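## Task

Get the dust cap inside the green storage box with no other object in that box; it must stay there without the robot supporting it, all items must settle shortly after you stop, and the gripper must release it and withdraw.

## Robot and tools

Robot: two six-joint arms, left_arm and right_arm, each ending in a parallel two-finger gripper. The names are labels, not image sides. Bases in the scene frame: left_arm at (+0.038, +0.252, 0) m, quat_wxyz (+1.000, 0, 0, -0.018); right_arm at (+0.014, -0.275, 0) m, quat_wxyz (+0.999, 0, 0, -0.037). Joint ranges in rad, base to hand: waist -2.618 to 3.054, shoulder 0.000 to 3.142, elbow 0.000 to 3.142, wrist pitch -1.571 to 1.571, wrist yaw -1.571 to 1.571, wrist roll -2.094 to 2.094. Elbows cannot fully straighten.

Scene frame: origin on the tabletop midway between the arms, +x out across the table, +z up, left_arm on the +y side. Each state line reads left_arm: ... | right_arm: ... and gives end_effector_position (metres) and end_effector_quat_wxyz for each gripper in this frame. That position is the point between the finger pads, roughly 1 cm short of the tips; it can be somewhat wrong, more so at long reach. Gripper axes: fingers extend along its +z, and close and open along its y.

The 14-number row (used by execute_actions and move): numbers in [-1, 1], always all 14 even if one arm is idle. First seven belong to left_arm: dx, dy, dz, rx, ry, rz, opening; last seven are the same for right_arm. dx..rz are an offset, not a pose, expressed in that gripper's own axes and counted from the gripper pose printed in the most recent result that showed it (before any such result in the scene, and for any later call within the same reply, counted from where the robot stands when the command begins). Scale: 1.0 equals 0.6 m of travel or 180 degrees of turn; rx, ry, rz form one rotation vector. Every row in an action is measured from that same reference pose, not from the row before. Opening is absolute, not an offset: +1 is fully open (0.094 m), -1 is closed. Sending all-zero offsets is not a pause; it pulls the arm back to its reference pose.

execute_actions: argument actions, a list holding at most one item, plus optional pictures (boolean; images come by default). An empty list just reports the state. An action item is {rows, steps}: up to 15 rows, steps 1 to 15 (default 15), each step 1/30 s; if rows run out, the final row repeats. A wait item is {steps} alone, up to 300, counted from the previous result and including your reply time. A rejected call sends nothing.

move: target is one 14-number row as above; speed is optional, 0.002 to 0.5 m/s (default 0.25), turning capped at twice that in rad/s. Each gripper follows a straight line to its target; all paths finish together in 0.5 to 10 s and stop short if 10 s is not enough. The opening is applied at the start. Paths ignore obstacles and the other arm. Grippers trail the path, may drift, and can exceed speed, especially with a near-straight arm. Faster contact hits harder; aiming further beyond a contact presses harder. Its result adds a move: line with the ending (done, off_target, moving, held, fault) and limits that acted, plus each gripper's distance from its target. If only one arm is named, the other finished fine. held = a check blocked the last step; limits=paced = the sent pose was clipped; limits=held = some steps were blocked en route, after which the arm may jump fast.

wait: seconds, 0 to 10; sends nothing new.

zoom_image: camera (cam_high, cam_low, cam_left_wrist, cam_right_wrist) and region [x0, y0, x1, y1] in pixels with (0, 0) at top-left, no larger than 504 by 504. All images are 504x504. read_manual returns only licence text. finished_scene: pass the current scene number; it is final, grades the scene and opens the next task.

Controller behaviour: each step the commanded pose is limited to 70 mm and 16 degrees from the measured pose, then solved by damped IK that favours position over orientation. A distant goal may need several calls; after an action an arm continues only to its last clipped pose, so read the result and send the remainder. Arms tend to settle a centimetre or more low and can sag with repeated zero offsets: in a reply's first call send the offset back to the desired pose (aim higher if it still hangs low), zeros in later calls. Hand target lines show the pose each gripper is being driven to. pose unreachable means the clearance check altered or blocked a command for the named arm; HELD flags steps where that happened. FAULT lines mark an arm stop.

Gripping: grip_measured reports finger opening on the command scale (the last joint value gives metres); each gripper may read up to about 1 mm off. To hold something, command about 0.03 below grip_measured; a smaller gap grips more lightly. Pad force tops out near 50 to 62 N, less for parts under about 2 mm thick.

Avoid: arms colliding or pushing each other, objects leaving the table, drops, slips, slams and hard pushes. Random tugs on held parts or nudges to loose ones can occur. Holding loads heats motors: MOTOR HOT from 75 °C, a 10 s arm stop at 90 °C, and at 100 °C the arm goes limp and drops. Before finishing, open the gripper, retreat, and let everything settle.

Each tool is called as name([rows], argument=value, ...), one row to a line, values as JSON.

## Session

execute_actions(actions=[])

Scene clock: 0.00 s of 4200.00 s.
left_arm: end_effector_position=(+0.2065, +0.4328, +0.1268) grip_measured=+1.000 end_effector_quat_wxyz=(+0.441, -0.527, +0.632, -0.357) | right_arm: end_effector_position=(+0.1490, -0.0658, +0.2485) grip_measured=+1.000 end_effector_quat_wxyz=(+0.317, -0.100, +0.664, +0.670)
Joint positions: left_arm=[ 1.591  1.291  0.591 -0.79   1.205  0.109  0.094] | right_arm=[ 0.5    0.342  0.156  0.335 -0.848  1.091  0.094]
Joint velocities: left_arm=[-0.002  0.002 -0.017 -0.051  0.022  0.022  0.   ] | right_arm=[ 0.012  0.007 -0.002 -0.022 -0.022 -0.007  0.   ]
Motor temperatures (°C, as the motors report them): left_arm=[27 24 26 28 26 23] | right_arm=[27 26 28 26 25 24]
Hand target (left_arm): +0.207, +0.433, +0.129; +0.445, -0.523, +0.632, -0.358
Hand target (right_arm): +0.148, -0.066, +0.251; +0.320, -0.103, +0.662, +0.670
camera_calibration (this result's frames):
cam_left_wrist: T_world_to_cam=[[0.387118, 0.0000008314, 0.92203, -0.191535], [-0.573872, -0.782698, 0.240943, 0.4525], [0.721672, -0.622401, -0.302996, 0.288452], [0, 0, 0, 1]] pos_world=[0.125656, 0.533704, 0.154974]
cam_right_wrist: T_world_to_cam=[[0.777998, -0.172487, -0.604125, 0.0241577], [-0.564675, -0.613525, -0.552023, 0.183027], [-0.275429, 0.770607, -0.57472, 0.334464], [0, 0, 0, 1]] pos_world=[0.176677, -0.141282, 0.307852]

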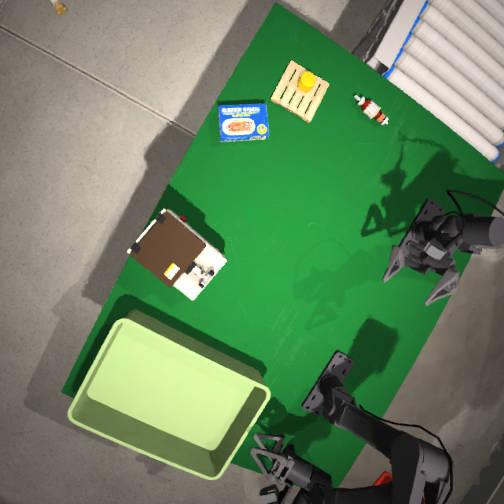

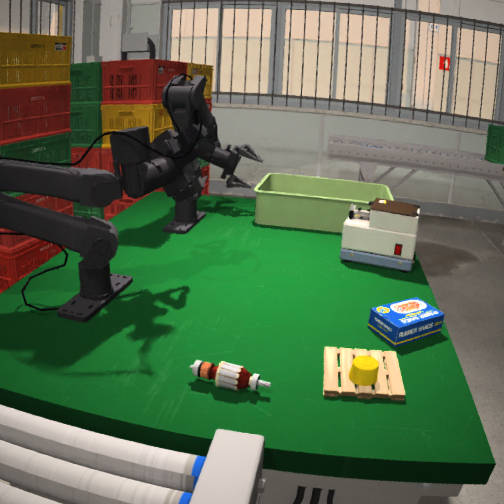

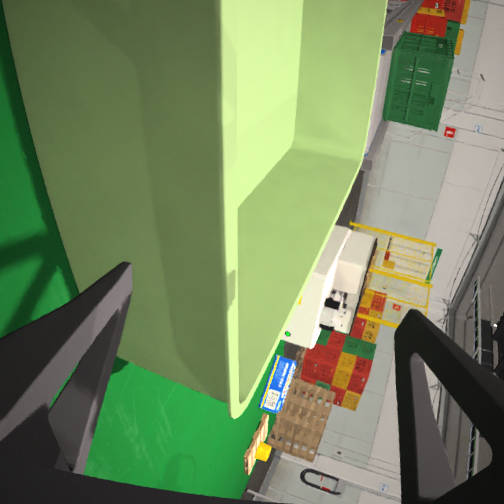

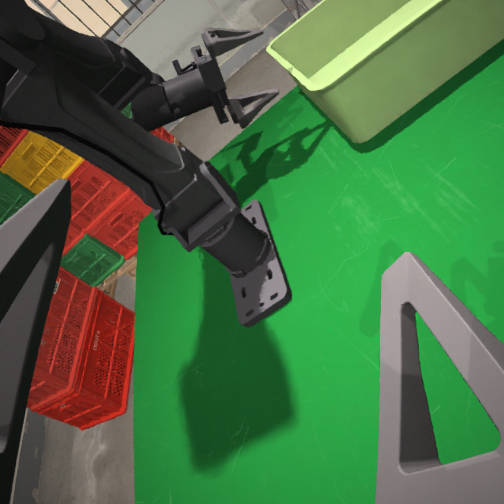

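move(target=[0.359,-0.158,-0.057,-0.26,0.321,0.384,1,-0.52,-0.597,-0.417,0.527,0.029,0.005,1])

Scene clock: 19.63 s of 4200.00 s.
left_arm: end_effector_position=(+0.1961, +0.2037, +0.1829) grip_measured=+1.000 end_effector_quat_wxyz=(+0.028, +0.002, +1.000, -0.014) | right_arm: end_effector_position=(+0.5121, -0.4263, +0.0935) grip_measured=+1.000 end_effector_quat_wxyz=(+0.249, +0.141, +0.958, -0.031)
Joint positions: left_arm=[-0.254  1.136  1.189 -1.562  0.011 -0.286  0.094] | right_arm=[-0.228  2.088  1.699 -0.674 -0.015 -0.005  0.094]
Joint velocities: left_arm=[-0.002  0.012  0.027 -0.007 -0.051  0.022  0.   ] | right_arm=[ 0.007 -0.017 -0.007 -0.095  0.051 -0.081  0.   ]
Motor temperatures (°C, as the motors report them): left_arm=[27 25 28 28 26 23] | right_arm=[27 27 30 28 25 24]
Hand target (left_arm): +0.198, +0.203, +0.186; +0.026, +0.006, +1.000, -0.008
Hand target (right_arm): +0.517, -0.425, +0.100; +0.253, +0.142, +0.956, -0.035
Off the commanded pose (left_arm): 0.004 m, 4 deg.
Off the commanded pose (right_arm): 0.011 m, 1 deg.
joint sent to its limit (left arm) — the command would take joint 4 (wrist pitch) past its lower limit, so that joint was sent only as far as its limit.
After step 90, 12.50 s passed at rest.
move: off_target (left_arm, right_arm)
camera_calibration (this result's frames):
cam_left_wrist: T_world_to_cam=[[0.183939, -0.982928, 0.00430081, 0.16869], [-0.791788, -0.145574, 0.593194, 0.10215], [-0.582441, -0.112517, -0.805048, 0.414086], [0, 0, 0, 1]] pos_world=[0.291034, 0.227272, 0.272039]
cam_right_wrist: T_world_to_cam=[[-0.0027184, -0.989171, 0.146743, -0.432729], [-0.904823, 0.0649135, 0.420811, 0.453737], [-0.425779, -0.131632, -0.895201, 0.345562], [0, 0, 0, 1]] pos_world=[0.556509, -0.412009, 0.18191]

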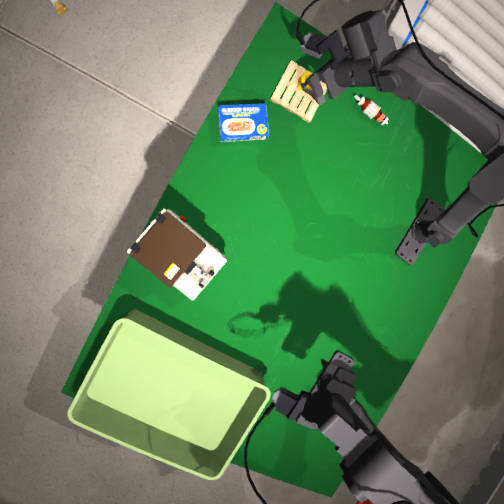

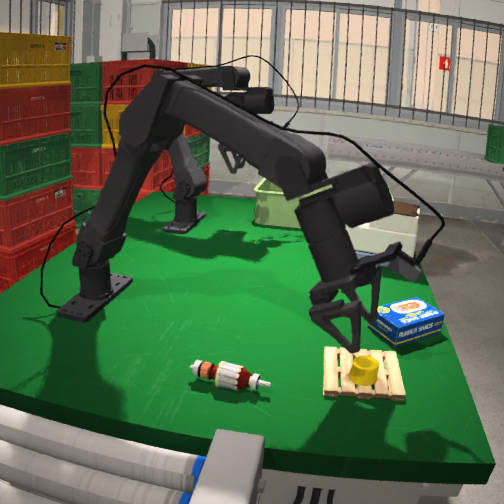

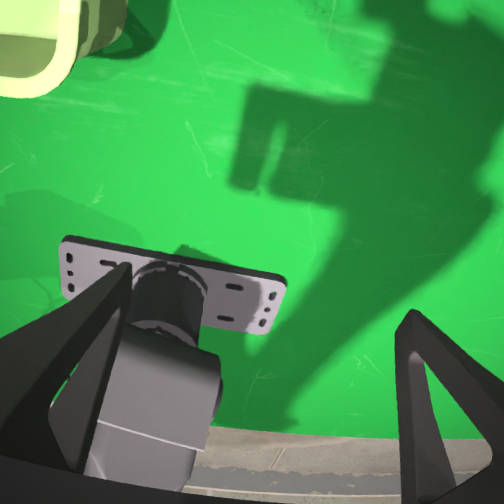

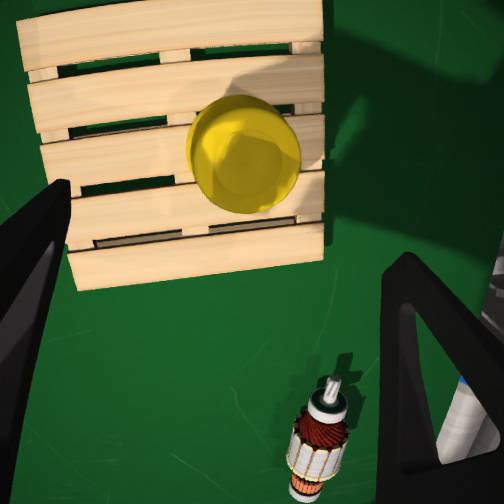

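move(target=[0,0,0,0,0,0,1,0.037,0,0.102,0,0,0,1], speed=0.05)

zoom_image(camera="cam_low", region=[300, 310, 420, 420])

Scene clock: 26.63 s of 4200.00 s.
left_arm: end_effector_position=(+0.1961, +0.2039, +0.1829) grip_measured=+1.000 end_effector_quat_wxyz=(+0.028, +0.002, +1.000, -0.013) | right_arm: end_effector_position=(+0.5267, -0.4313, +0.0403) grip_measured=+1.000 end_effector_quat_wxyz=(+0.259, +0.141, +0.955, -0.034)
Joint positions: left_arm=[-0.254  1.136  1.189 -1.563  0.01  -0.287  0.094] | right_arm=[-0.228  2.183  1.622 -0.481 -0.013 -0.005  0.094]
Joint velocities: left_arm=[-0.002  0.007  0.007 -0.037 -0.007 -0.007  0.   ] | right_arm=[-0.002  0.007  0.007  0.066  0.022 -0.007  0.   ]
Motor temperatures (°C, as the motors report them): left_arm=[27 24 28 28 26 23] | right_arm=[27 28 31 28 25 24]
Hand target (left_arm): +0.196, +0.204, +0.183; +0.028, +0.003, +1.000, -0.014
Hand target (right_arm): +0.522, -0.429, +0.030; +0.249, +0.141, +0.958, -0.031
Off the commanded pose (left_arm): 0.000 m, 0 deg.
Off the commanded pose (right_arm): 0.012 m, 1 deg.
After step 90, 2.37 s passed at rest.
move: off_target (right_arm)
camera_calibration (this result's frames):
cam_left_wrist: T_world_to_cam=[[0.18513, -0.982709, 0.0031678, 0.168843], [-0.79157, -0.14721, 0.593082, 0.102473], [-0.582361, -0.112305, -0.805136, 0.414043], [0, 0, 0, 1]] pos_world=[0.29098, 0.227508, 0.272051]
cam_right_wrist: T_world_to_cam=[[-0.00699031, -0.988, 0.154296, -0.427377], [-0.912455, 0.0694304, 0.403243, 0.496428], [-0.409117, -0.137969, -0.901991, 0.292267], [0, 0, 0, 1]] pos_world=[0.569552, -0.416391, 0.129384]

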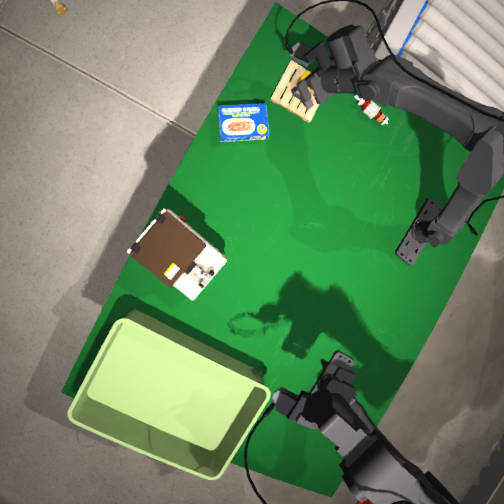

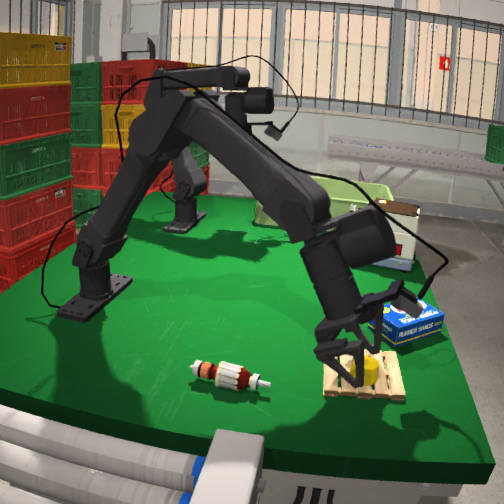

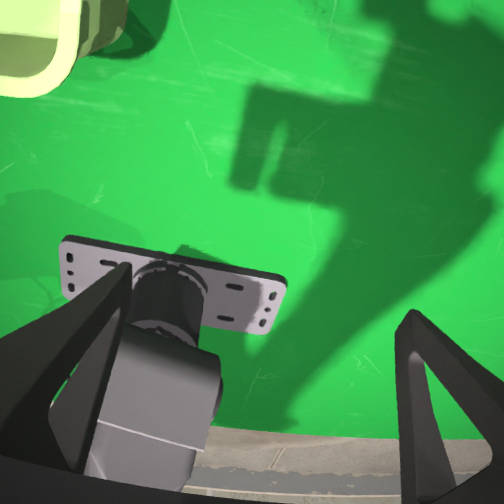

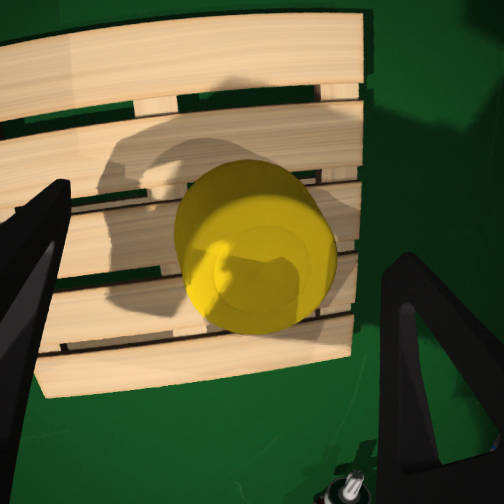

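Region (300, 310, 420, 420) of cam_low's 504x504 image, scaled by 4.200, with more detail than that image has; it fills the top 462 rows of this view, and the rest is white.

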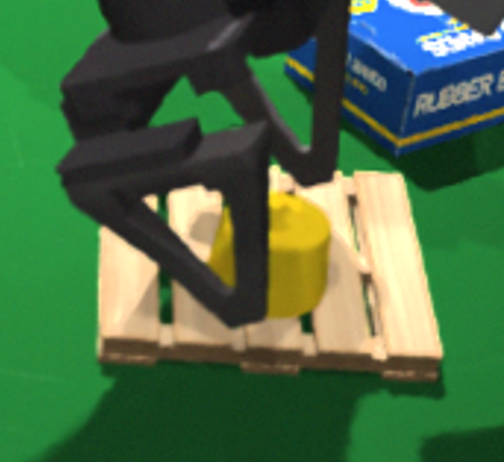

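Keep the near finger over the pallet by narrowing; lower ~1 cm.

move(target=[0,0,0,0,0,0,1,0.027,0,0.017,0,0,0,0.3], speed=0.03)

move(target=[0,0,0,0,0,0,1,0,0,0,0,0,0,-0.2])

Scene clock: 32.20 s of 4200.00 s.
left_arm: end_effector_position=(+0.1961, +0.2039, +0.1829) grip_measured=+1.000 end_effector_quat_wxyz=(+0.028, +0.002, +1.000, -0.013) | right_arm: end_effector_position=(+0.5254, -0.4309, +0.0288) grip_measured=+0.302 end_effector_quat_wxyz=(+0.267, +0.141, +0.953, -0.035)
Joint positions: left_arm=[-0.254  1.136  1.189 -1.563  0.01  -0.287  0.094] | right_arm=[-0.228  2.183  1.564 -0.407 -0.013 -0.005  0.061]
Joint velocities: left_arm=[ 0.007 -0.002  0.017 -0.007  0.022  0.022  0.   ] | right_arm=[ 0.007 -0.007 -0.017  0.051  0.007 -0.037 -0.001]
Motor temperatures (°C, as the motors report them): left_arm=[27 24 28 28 26 23] | right_arm=[27 29 30 29 25 24]
Hand target (left_arm): +0.196, +0.204, +0.183; +0.028, +0.002, +1.000, -0.013
Hand target (right_arm): +0.518, -0.429, +0.023; +0.259, +0.141, +0.955, -0.034
Off the commanded pose (left_arm): 0.000 m, 0 deg.
Off the commanded pose (right_arm): 0.009 m, 1 deg.
After step 90, 1.63 s passed at rest.
move: done
camera_calibration (this result's frames):
cam_left_wrist: T_world_to_cam=[[0.18513, -0.982709, 0.0031678, 0.168843], [-0.79157, -0.14721, 0.593082, 0.102473], [-0.582361, -0.112305, -0.805136, 0.414043], [0, 0, 0, 1]] pos_world=[0.29098, 0.227508, 0.272051]
cam_right_wrist: T_world_to_cam=[[-0.00950138, -0.987217, 0.159096, -0.42368], [-0.918797, 0.0714068, 0.388219, 0.504443], [-0.394617, -0.142489, -0.907731, 0.271991], [0, 0, 0, 1]] pos_world=[0.566787, -0.41553, 0.118466]

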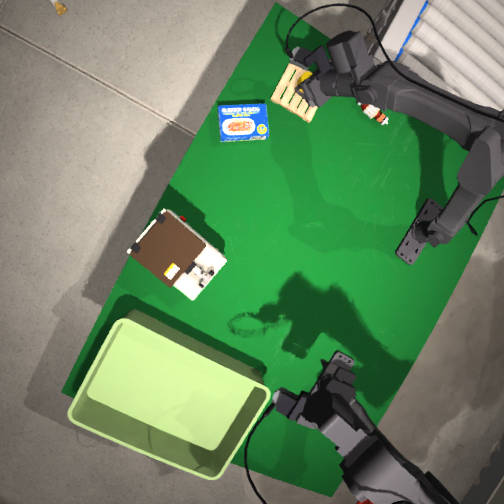

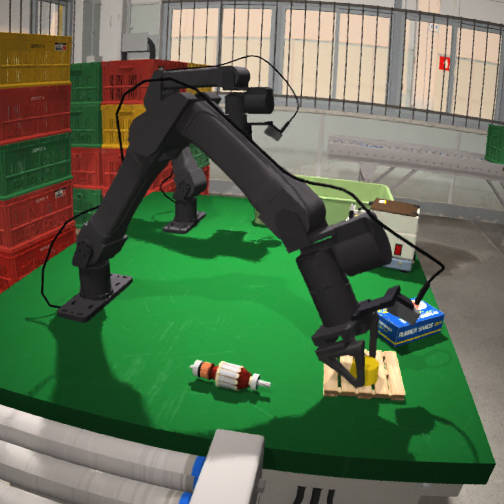

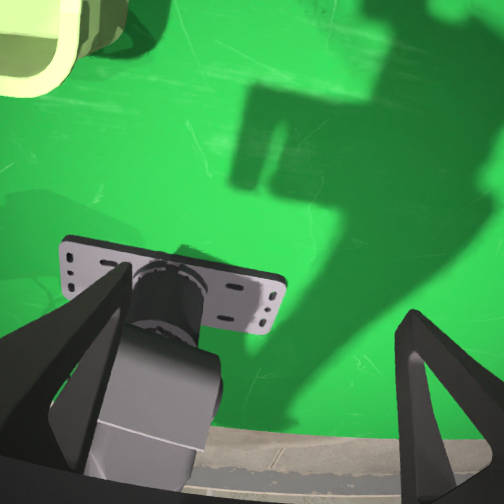

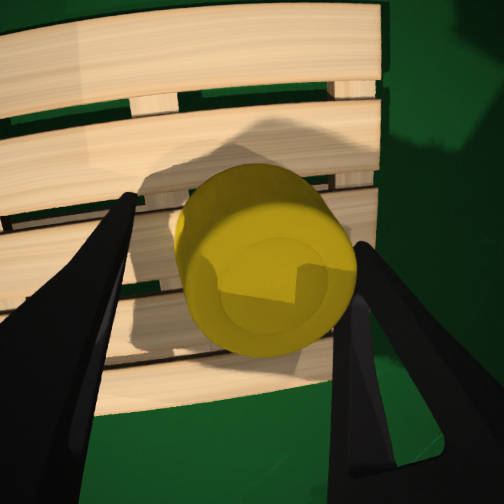

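Scene clock: 32.70 s of 4200.00 s.
left_arm: end_effector_position=(+0.1961, +0.2039, +0.1829) grip_measured=+1.000 end_effector_quat_wxyz=(+0.028, +0.002, +1.000, -0.013) | right_arm: end_effector_position=(+0.5257, -0.4309, +0.0289) grip_measured=-0.125 end_effector_quat_wxyz=(+0.267, +0.141, +0.953, -0.035)
Joint positions: left_arm=[-0.254  1.136  1.189 -1.563  0.01  -0.287  0.094] | right_arm=[-0.228  2.183  1.564 -0.406 -0.014 -0.005  0.041]
Joint velocities: left_arm=[-0.012  0.007 -0.007  0.007 -0.095 -0.007  0.   ] | right_arm=[-0.007 -0.002  0.007  0.037 -0.037 -0.037 -0.001]
Motor temperatures (°C, as the motors report them): left_arm=[27 24 28 28 26 23] | right_arm=[27 29 30 29 25 24]
Hand target (left_arm): +0.196, +0.204, +0.183; +0.028, +0.002, +1.000, -0.013
Hand target (right_arm): +0.525, -0.431, +0.029; +0.267, +0.141, +0.953, -0.035
Off the commanded pose (left_arm): 0.000 m, 0 deg.
Off the commanded pose (right_arm): 0.000 m, 0 deg.
move: done
camera_calibration (this result's frames):
cam_left_wrist: T_world_to_cam=[[0.18513, -0.982709, 0.0031678, 0.168843], [-0.79157, -0.14721, 0.593082, 0.102473], [-0.582361, -0.112305, -0.805136, 0.414043], [0, 0, 0, 1]] pos_world=[0.29098, 0.227508, 0.272051]
cam_right_wrist: T_world_to_cam=[[-0.00949532, -0.987215, 0.159114, -0.423711], [-0.919272, 0.0712362, 0.387123, 0.504825], [-0.393508, -0.142593, -0.908195, 0.271609], [0, 0, 0, 1]] pos_world=[0.566929, -0.415526, 0.118663]

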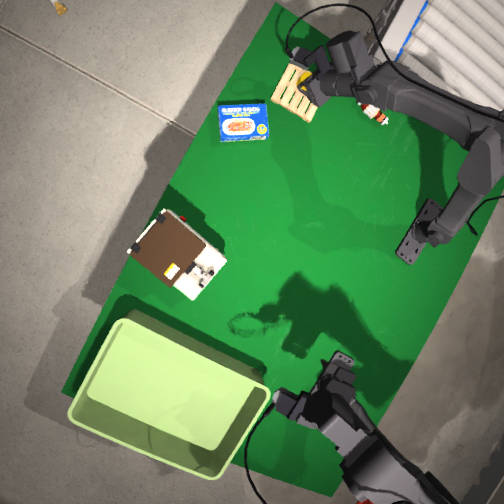

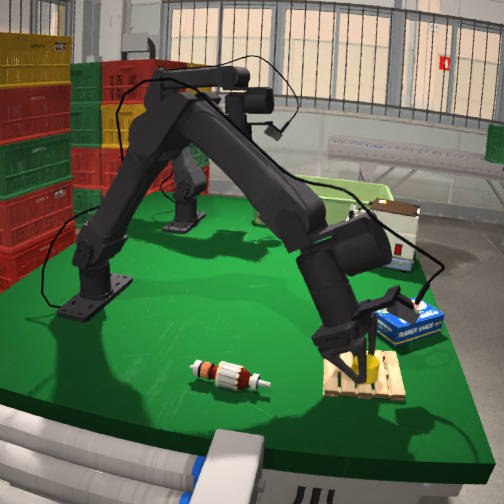

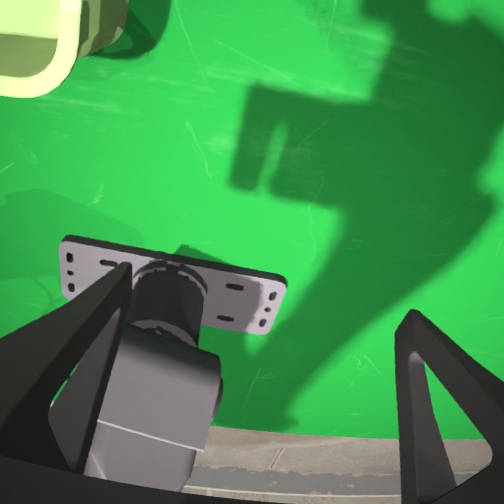

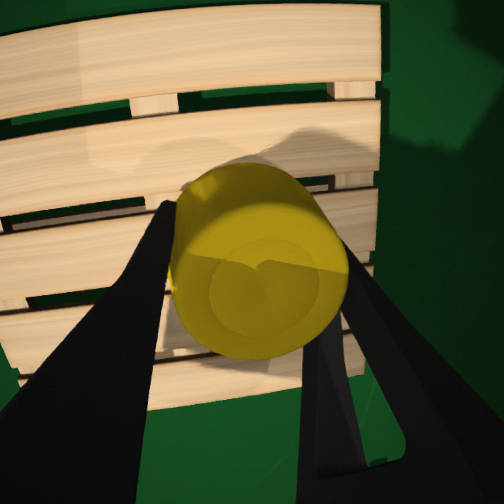

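move(target=[0,0,0,0,0,0,1,-0.06,0,-0.1,0,0,0,-0.17], speed=0.1)

move(target=[0,0,0,0,0,0,1,0.56,0.615,-0.257,-0.187,0,-0.315,-0.17])

Scene clock: 40.00 s of 4200.00 s.
left_arm: end_effector_position=(+0.1961, +0.2039, +0.1829) grip_measured=+1.000 end_effector_quat_wxyz=(+0.028, +0.002, +1.000, -0.013) | right_arm: end_effector_position=(+0.5198, -0.4291, +0.0818) grip_measured=-0.125 end_effector_quat_wxyz=(+0.253, +0.141, +0.957, -0.033)
Joint positions: left_arm=[-0.254  1.136  1.189 -1.563  0.01  -0.287  0.094] | right_arm=[-0.228  2.123  1.701 -0.634 -0.014 -0.005  0.041]
Joint velocities: left_arm=[ 0.007 -0.002 -0.007 -0.022 -0.066  0.007  0.   ] | right_arm=[ 0.002 -0.012 -0.017 -0.095 -0.007  0.007 -0.   ]
Motor temperatures (°C, as the motors report them): left_arm=[27 24 28 28 26 23] | right_arm=[27 30 30 29 25 24]
Hand target (left_arm): +0.196, +0.204, +0.183; +0.028, +0.002, +1.000, -0.013
Hand target (right_arm): +0.525, -0.431, +0.099; +0.267, +0.141, +0.953, -0.035
Off the commanded pose (left_arm): 0.000 m, 0 deg.
Off the commanded pose (right_arm): 0.018 m, 2 deg.
After step 90, 2.97 s passed at rest.
move: off_target (right_arm)
camera_calibration (this result's frames):
cam_left_wrist: T_world_to_cam=[[0.18513, -0.982709, 0.0031678, 0.168843], [-0.79157, -0.14721, 0.593082, 0.102473], [-0.582361, -0.112305, -0.805136, 0.414043], [0, 0, 0, 1]] pos_world=[0.29098, 0.227508, 0.272051]
cam_right_wrist: T_world_to_cam=[[-0.00498667, -0.98862, 0.150353, -0.432607], [-0.907595, 0.067597, 0.414369, 0.468973], [-0.419817, -0.134394, -0.897603, 0.333918], [0, 0, 0, 1]] pos_world=[0.563665, -0.414509, 0.170442]

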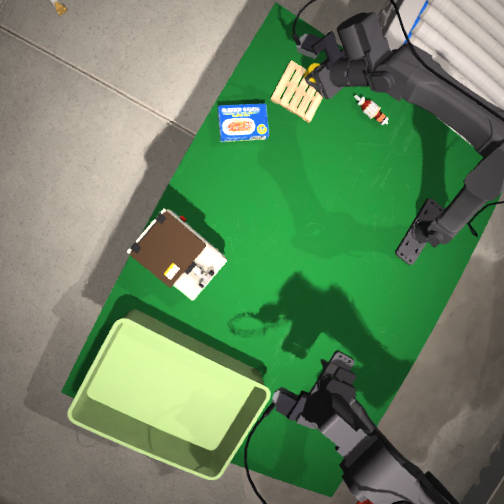

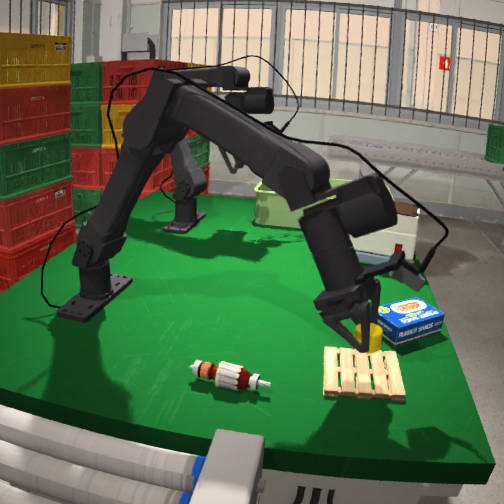

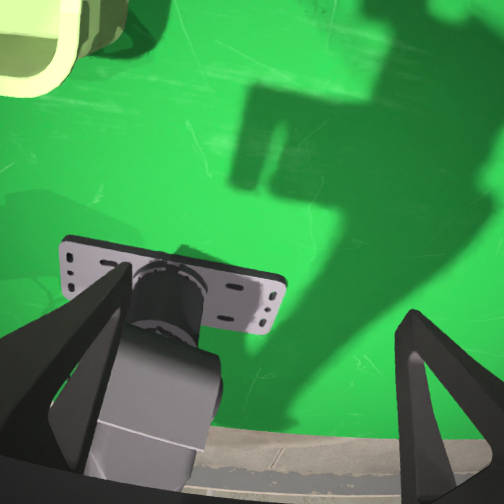

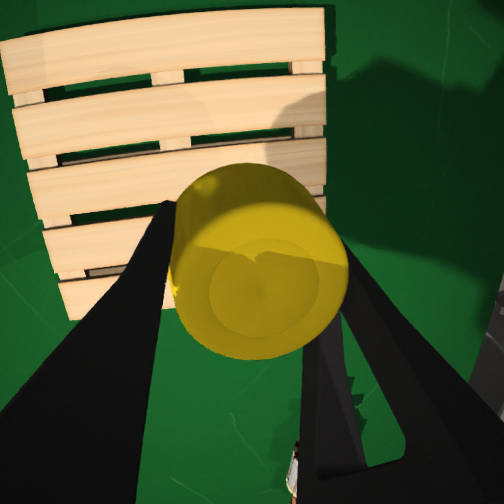

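Scene clock: 42.83 s of 4200.00 s.
left_arm: end_effector_position=(+0.1961, +0.2039, +0.1829) grip_measured=+1.000 end_effector_quat_wxyz=(+0.028, +0.002, +1.000, -0.013) | right_arm: end_effector_position=(+0.2668, +0.0224, +0.0422) grip_measured=-0.125 end_effector_quat_wxyz=(+0.219, -0.406, +0.880, +0.116)
Joint positions: left_arm=[-0.254  1.136  1.189 -1.563  0.01  -0.287  0.094] | right_arm=[ 0.922  1.684  0.945 -0.331 -0.034 -0.008  0.041]
Joint velocities: left_arm=[ 0.002  0.012  0.002  0.007 -0.022  0.022  0.   ] | right_arm=[-0.002 -0.012 -0.017  0.037 -0.007 -0.066 -0.001]
Motor temperatures (°C, as the motors report them): left_arm=[27 24 28 28 26 23] | right_arm=[27 30 30 29 25 24]
Hand target (left_arm): +0.196, +0.204, +0.183; +0.028, +0.002, +1.000, -0.013
Hand target (right_arm): +0.276, +0.030, +0.051; +0.235, -0.400, +0.878, +0.119
Off the commanded pose (left_arm): 0.000 m, 0 deg.
Off the commanded pose (right_arm): 0.015 m, 2 deg.
move: off_target (right_arm)
camera_calibration (this result's frames):
cam_left_wrist: T_world_to_cam=[[0.18513, -0.982709, 0.0031678, 0.168843], [-0.79157, -0.14721, 0.593082, 0.102473], [-0.582361, -0.112305, -0.805136, 0.414043], [0, 0, 0, 1]] pos_world=[0.29098, 0.227508, 0.272051]
cam_right_wrist: T_world_to_cam=[[0.908661, -0.396538, 0.13074, -0.237795], [-0.412772, -0.805958, 0.424325, 0.112399], [-0.0628899, -0.439533, -0.896022, 0.164354], [0, 0, 0, 1]] pos_world=[0.272806, 0.0685331, 0.130661]

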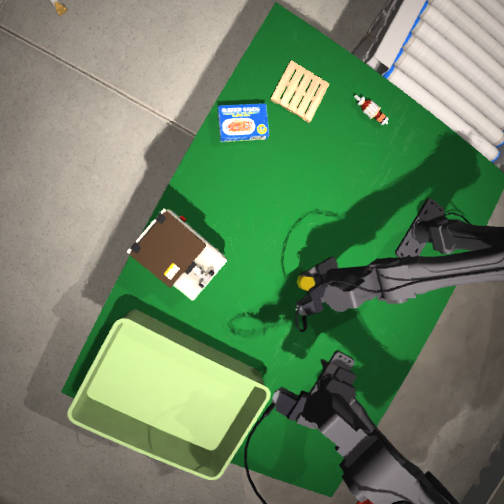

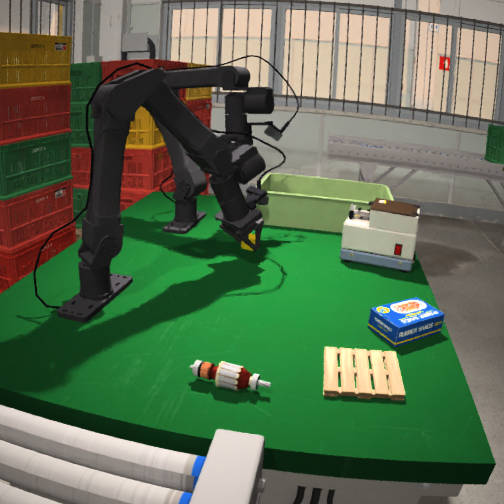

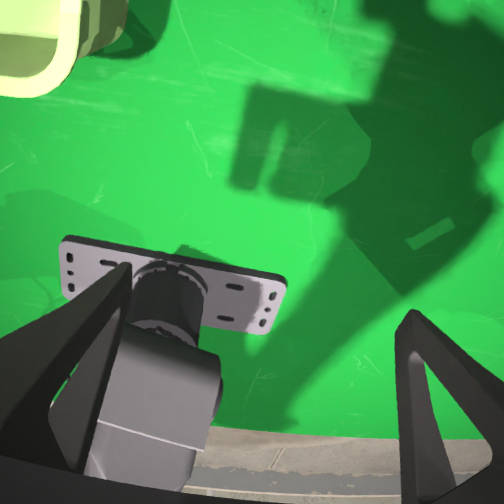

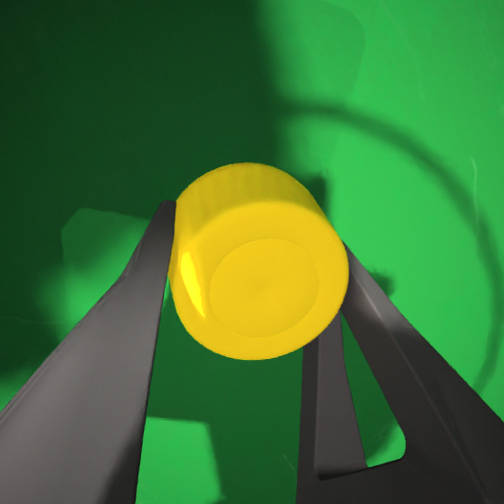

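move(target=[0,0,0,0,0,0,1,0.03,0,0.054,0,-0.005,0,-0.17], speed=0.03)

move(target=[0,0,0,0,0,0,1,0,0,0,0,0,0,1])

move(target=[0,0,0,0,0,0,1,0,0,-0.2,0,0,0,1])

move(target=[-0.127,-0.302,0.205,0,0.015,0,1,0.28,-0.45,-0.17,0.17,0,0.29,1])

Scene clock: 53.77 s of 4200.00 s.
left_arm: end_effector_position=(+0.1961, +0.2039, +0.1829) grip_measured=+1.000 end_effector_quat_wxyz=(+0.028, +0.002, +1.000, -0.013) | right_arm: end_effector_position=(+0.2713, +0.0272, +0.0154) grip_measured=-0.125 end_effector_quat_wxyz=(+0.236, -0.404, +0.875, +0.123)
Joint positions: left_arm=[-0.254  1.136  1.189 -1.563  0.01  -0.287  0.094] | right_arm=[ 0.922  1.749  0.874 -0.159 -0.033 -0.008  0.041]
Joint velocities: left_arm=[-0.012 -0.007 -0.002  0.022 -0.007 -0.081  0.   ] | right_arm=[0.002 0.012 0.007 0.022 0.022 0.037 0.   ]
Motor temperatures (°C, as the motors report them): left_arm=[27 24 28 28 26 23] | right_arm=[27 29 31 29 25 24]
Hand target (left_arm): +0.196, +0.204, +0.183; +0.028, +0.002, +1.000, -0.013
Hand target (right_arm): +0.266, +0.023, +0.005; +0.226, -0.405, +0.878, +0.119
Off the commanded pose (left_arm): 0.000 m, 0 deg.
Off the commanded pose (right_arm): 0.012 m, 1 deg.
After step 90, 6.40 s passed at rest.
move: off_target (right_arm)
camera_calibration (this result's frames):
cam_left_wrist: T_world_to_cam=[[0.18513, -0.982709, 0.0031678, 0.168843], [-0.79157, -0.14721, 0.593082, 0.102473], [-0.582361, -0.112305, -0.805136, 0.414043], [0, 0, 0, 1]] pos_world=[0.29098, 0.227508, 0.272051]
cam_right_wrist: T_world_to_cam=[[0.904988, -0.400927, 0.142315, -0.235466], [-0.423477, -0.816853, 0.391686, 0.133187], [-0.0407871, -0.414738, -0.909026, 0.136256], [0, 0, 0, 1]] pos_world=[0.275053, 0.0708999, 0.105203]

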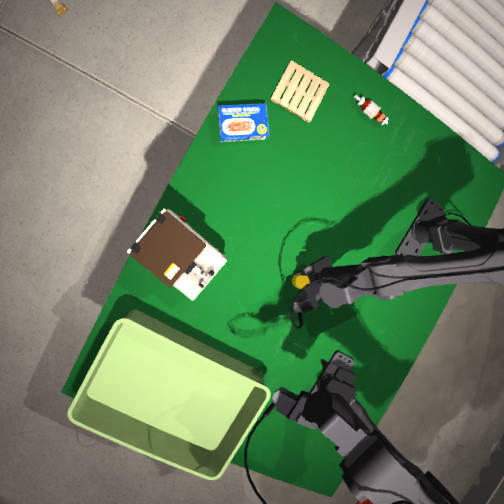

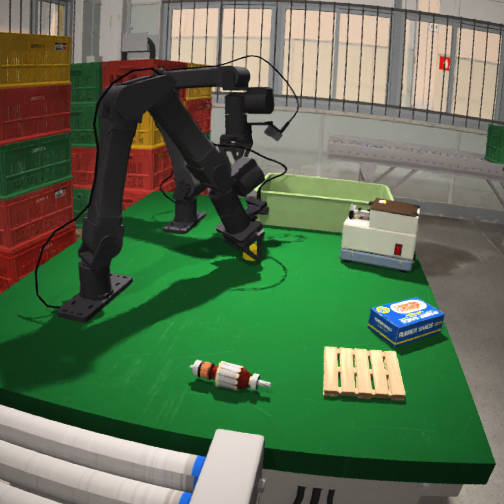

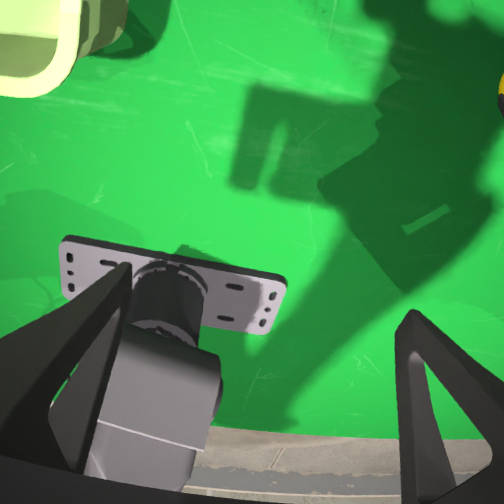

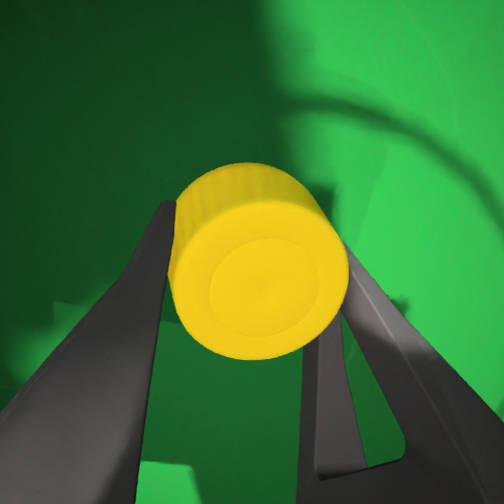

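Scene clock: 54.27 s of 4200.00 s.
left_arm: end_effector_position=(+0.1961, +0.2039, +0.1829) grip_measured=+1.000 end_effector_quat_wxyz=(+0.028, +0.002, +1.000, -0.013) | right_arm: end_effector_position=(+0.2713, +0.0273, +0.0154) grip_measured=+1.000 end_effector_quat_wxyz=(+0.236, -0.404, +0.875, +0.123)
Joint positions: left_arm=[-0.254  1.136  1.189 -1.563  0.01  -0.287  0.094] | right_arm=[ 0.922  1.749  0.874 -0.158 -0.033 -0.008  0.094]
Joint velocities: left_arm=[-0.017 -0.002 -0.032  0.051  0.007 -0.022  0.   ] | right_arm=[-0.007  0.012 -0.002 -0.022  0.007 -0.007  0.   ]
Motor temperatures (°C, as the motors report them): left_arm=[27 24 28 28 26 23] | right_arm=[27 29 31 29 25 24]
Hand target (left_arm): +0.196, +0.204, +0.183; +0.028, +0.002, +1.000, -0.013
Hand target (right_arm): +0.271, +0.027, +0.015; +0.236, -0.404, +0.875, +0.123
Off the commanded pose (left_arm): 0.000 m, 0 deg.
Off the commanded pose (right_arm): 0.000 m, 0 deg.
move: done
camera_calibration (this result's frames):
cam_left_wrist: T_world_to_cam=[[0.18513, -0.982709, 0.0031678, 0.168843], [-0.79157, -0.14721, 0.593082, 0.102473], [-0.582361, -0.112305, -0.805136, 0.414043], [0, 0, 0, 1]] pos_world=[0.29098, 0.227508, 0.272051]
cam_right_wrist: T_world_to_cam=[[0.904952, -0.400968, 0.142429, -0.235488], [-0.423575, -0.816965, 0.391346, 0.133276], [-0.0405577, -0.414478, -0.909155, 0.13626], [0, 0, 0, 1]] pos_world=[0.275084, 0.0709353, 0.105265]

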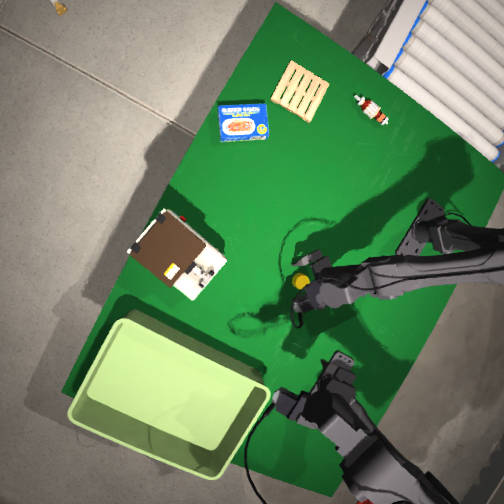

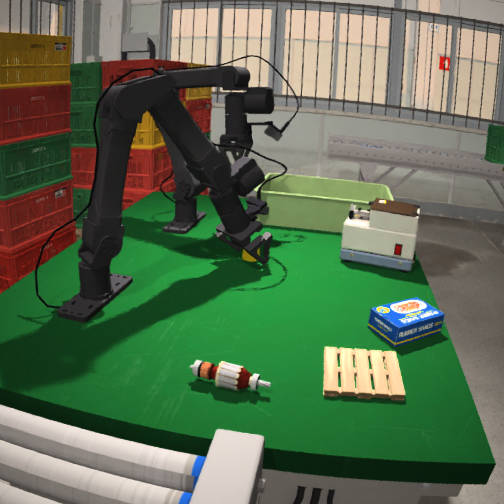

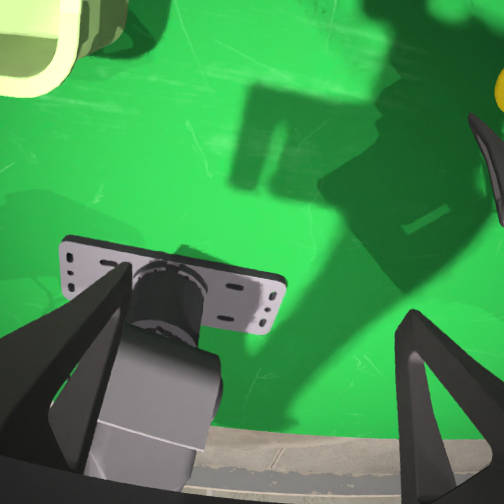

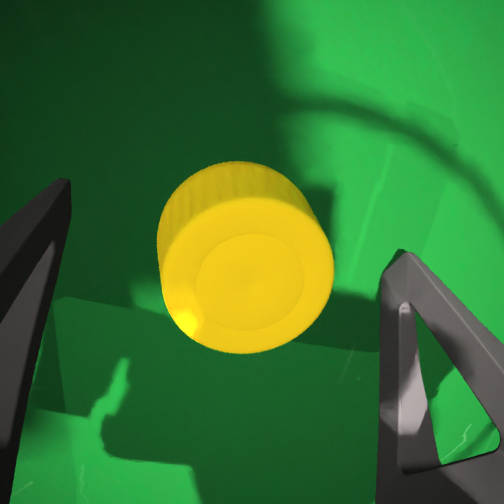

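Scene clock: 55.50 s of 4200.00 s.
left_arm: end_effector_position=(+0.1961, +0.2039, +0.1829) grip_measured=+1.000 end_effector_quat_wxyz=(+0.028, +0.002, +1.000, -0.013) | right_arm: end_effector_position=(+0.2267, -0.0233, +0.1035) grip_measured=+1.000 end_effector_quat_wxyz=(+0.223, -0.407, +0.878, +0.117)
Joint positions: left_arm=[-0.254  1.136  1.189 -1.563  0.01  -0.287  0.094] | right_arm=[ 0.922  1.352  0.889 -0.599 -0.033 -0.011  0.094]
Joint velocities: left_arm=[ 0.002  0.002  0.012  0.007 -0.051  0.007  0.   ] | right_arm=[-0.002  0.002  0.017 -0.095 -0.051 -0.022  0.   ]
Motor temperatures (°C, as the motors report them): left_arm=[27 24 28 28 26 23] | right_arm=[27 29 31 29 25 24]
Hand target (left_arm): +0.196, +0.204, +0.183; +0.028, +0.002, +1.000, -0.013
Hand target (right_arm): +0.233, -0.021, +0.118; +0.236, -0.404, +0.875, +0.123
Off the commanded pose (left_arm): 0.000 m, 0 deg.
Off the commanded pose (right_arm): 0.017 m, 2 deg.
move: off_target (right_arm)
camera_calibration (this result's frames):
cam_left_wrist: T_world_to_cam=[[0.18513, -0.982709, 0.0031678, 0.168843], [-0.79157, -0.14721, 0.593082, 0.102473], [-0.582361, -0.112305, -0.805136, 0.414043], [0, 0, 0, 1]] pos_world=[0.29098, 0.227508, 0.272051]
cam_right_wrist: T_world_to_cam=[[0.908611, -0.395106, 0.135344, -0.227907], [-0.413954, -0.808994, 0.417338, 0.0338714], [-0.0554001, -0.435224, -0.898616, 0.195395], [0, 0, 0, 1]] pos_world=[0.231925, 0.0223949, 0.192295]

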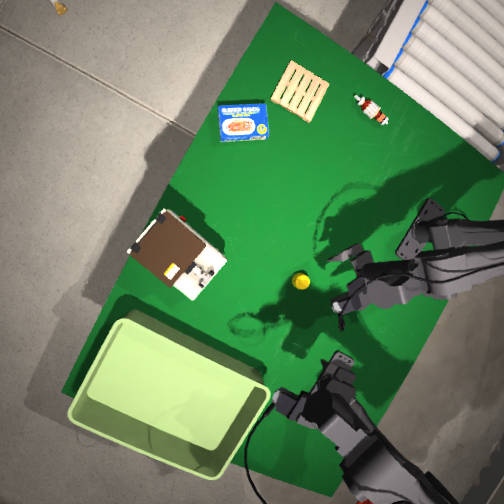

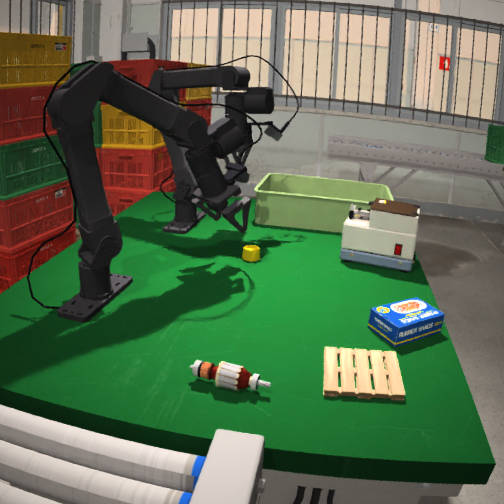

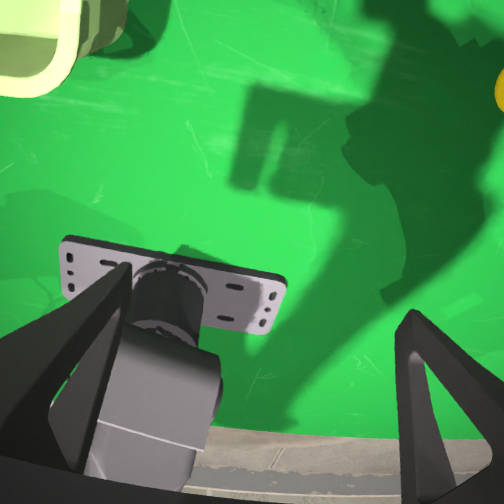

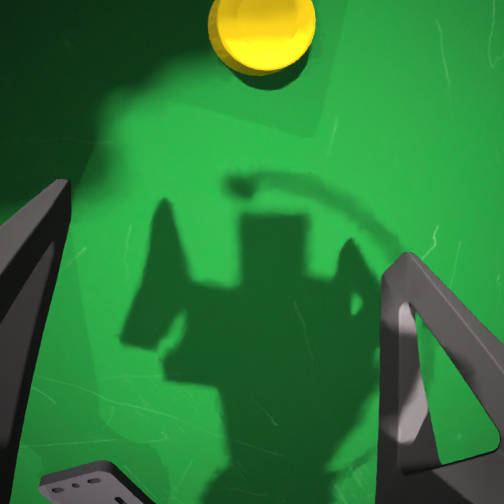

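Scene clock: 58.07 s of 4200.00 s.
left_arm: end_effector_position=(+0.2790, +0.0289, +0.0687) grip_measured=+1.000 end_effector_quat_wxyz=(+0.001, -0.000, +1.000, -0.006) | right_arm: end_effector_position=(+0.2957, -0.3424, +0.0956) grip_measured=+1.000 end_effector_quat_wxyz=(+0.234, +0.088, +0.968, -0.023)
Joint positions: left_arm=[-0.709  1.802  1.328 -1.086  0.007 -0.747  0.094] | right_arm=[-0.183  1.22   0.78  -0.657 -0.031 -0.069  0.094]
Joint velocities: left_arm=[ 0.002 -0.012  0.022 -0.037 -0.037 -0.022  0.   ] | right_arm=[-0.007  0.007 -0.012  0.051  0.022  0.066  0.   ]
Motor temperatures (°C, as the motors report them): left_arm=[27 24 28 28 26 23] | right_arm=[27 29 31 29 25 24]
Hand target (left_arm): +0.282, +0.021, +0.069; +0.006, +0.002, +1.000, -0.010
Hand target (right_arm): +0.305, -0.346, +0.105; +0.247, +0.087, +0.965, -0.024
Off the commanded pose (left_arm): 0.010 m, 1 deg.
Off the commanded pose (right_arm): 0.016 m, 1 deg.
move: off_target (right_arm)
camera_calibration (this result's frames):
cam_left_wrist: T_world_to_cam=[[0.188736, -0.981816, -0.020409, -0.0175639], [-0.758533, -0.158951, 0.631952, 0.19855], [-0.623704, -0.103791, -0.774739, 0.359865], [0, 0, 0, 1]] pos_world=[0.378371, 0.051666, 0.152969]
cam_right_wrist: T_world_to_cam=[[0.109302, -0.982392, 0.151522, -0.381929], [-0.891305, -0.0293829, 0.452451, 0.212368], [-0.440032, -0.184506, -0.878823, 0.250922], [0, 0, 0, 1]] pos_world=[0.341444, -0.322667, 0.182301]

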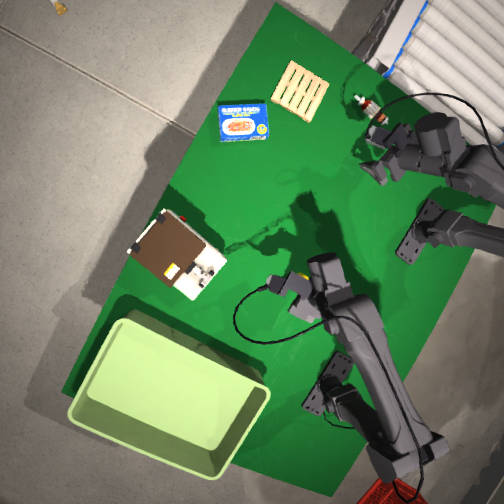

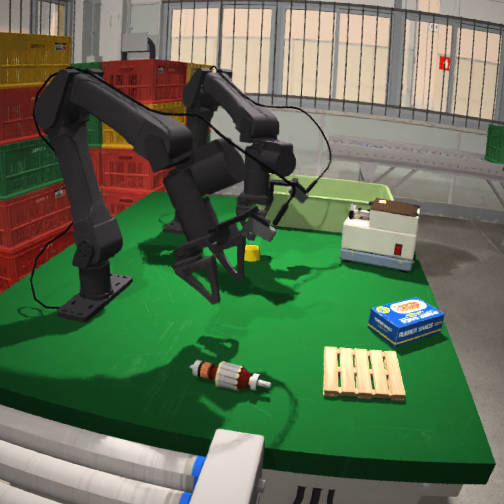

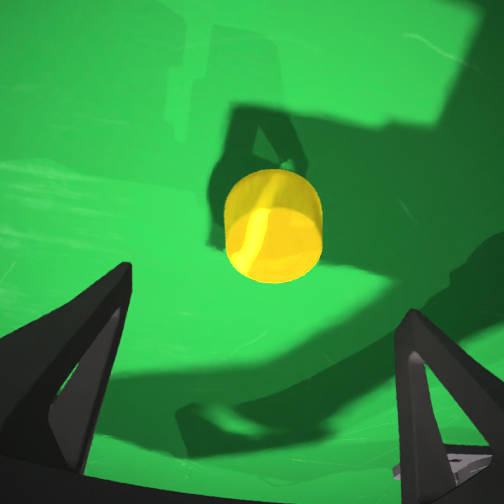

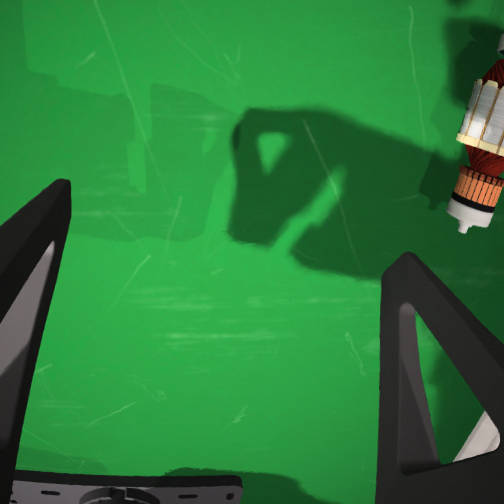

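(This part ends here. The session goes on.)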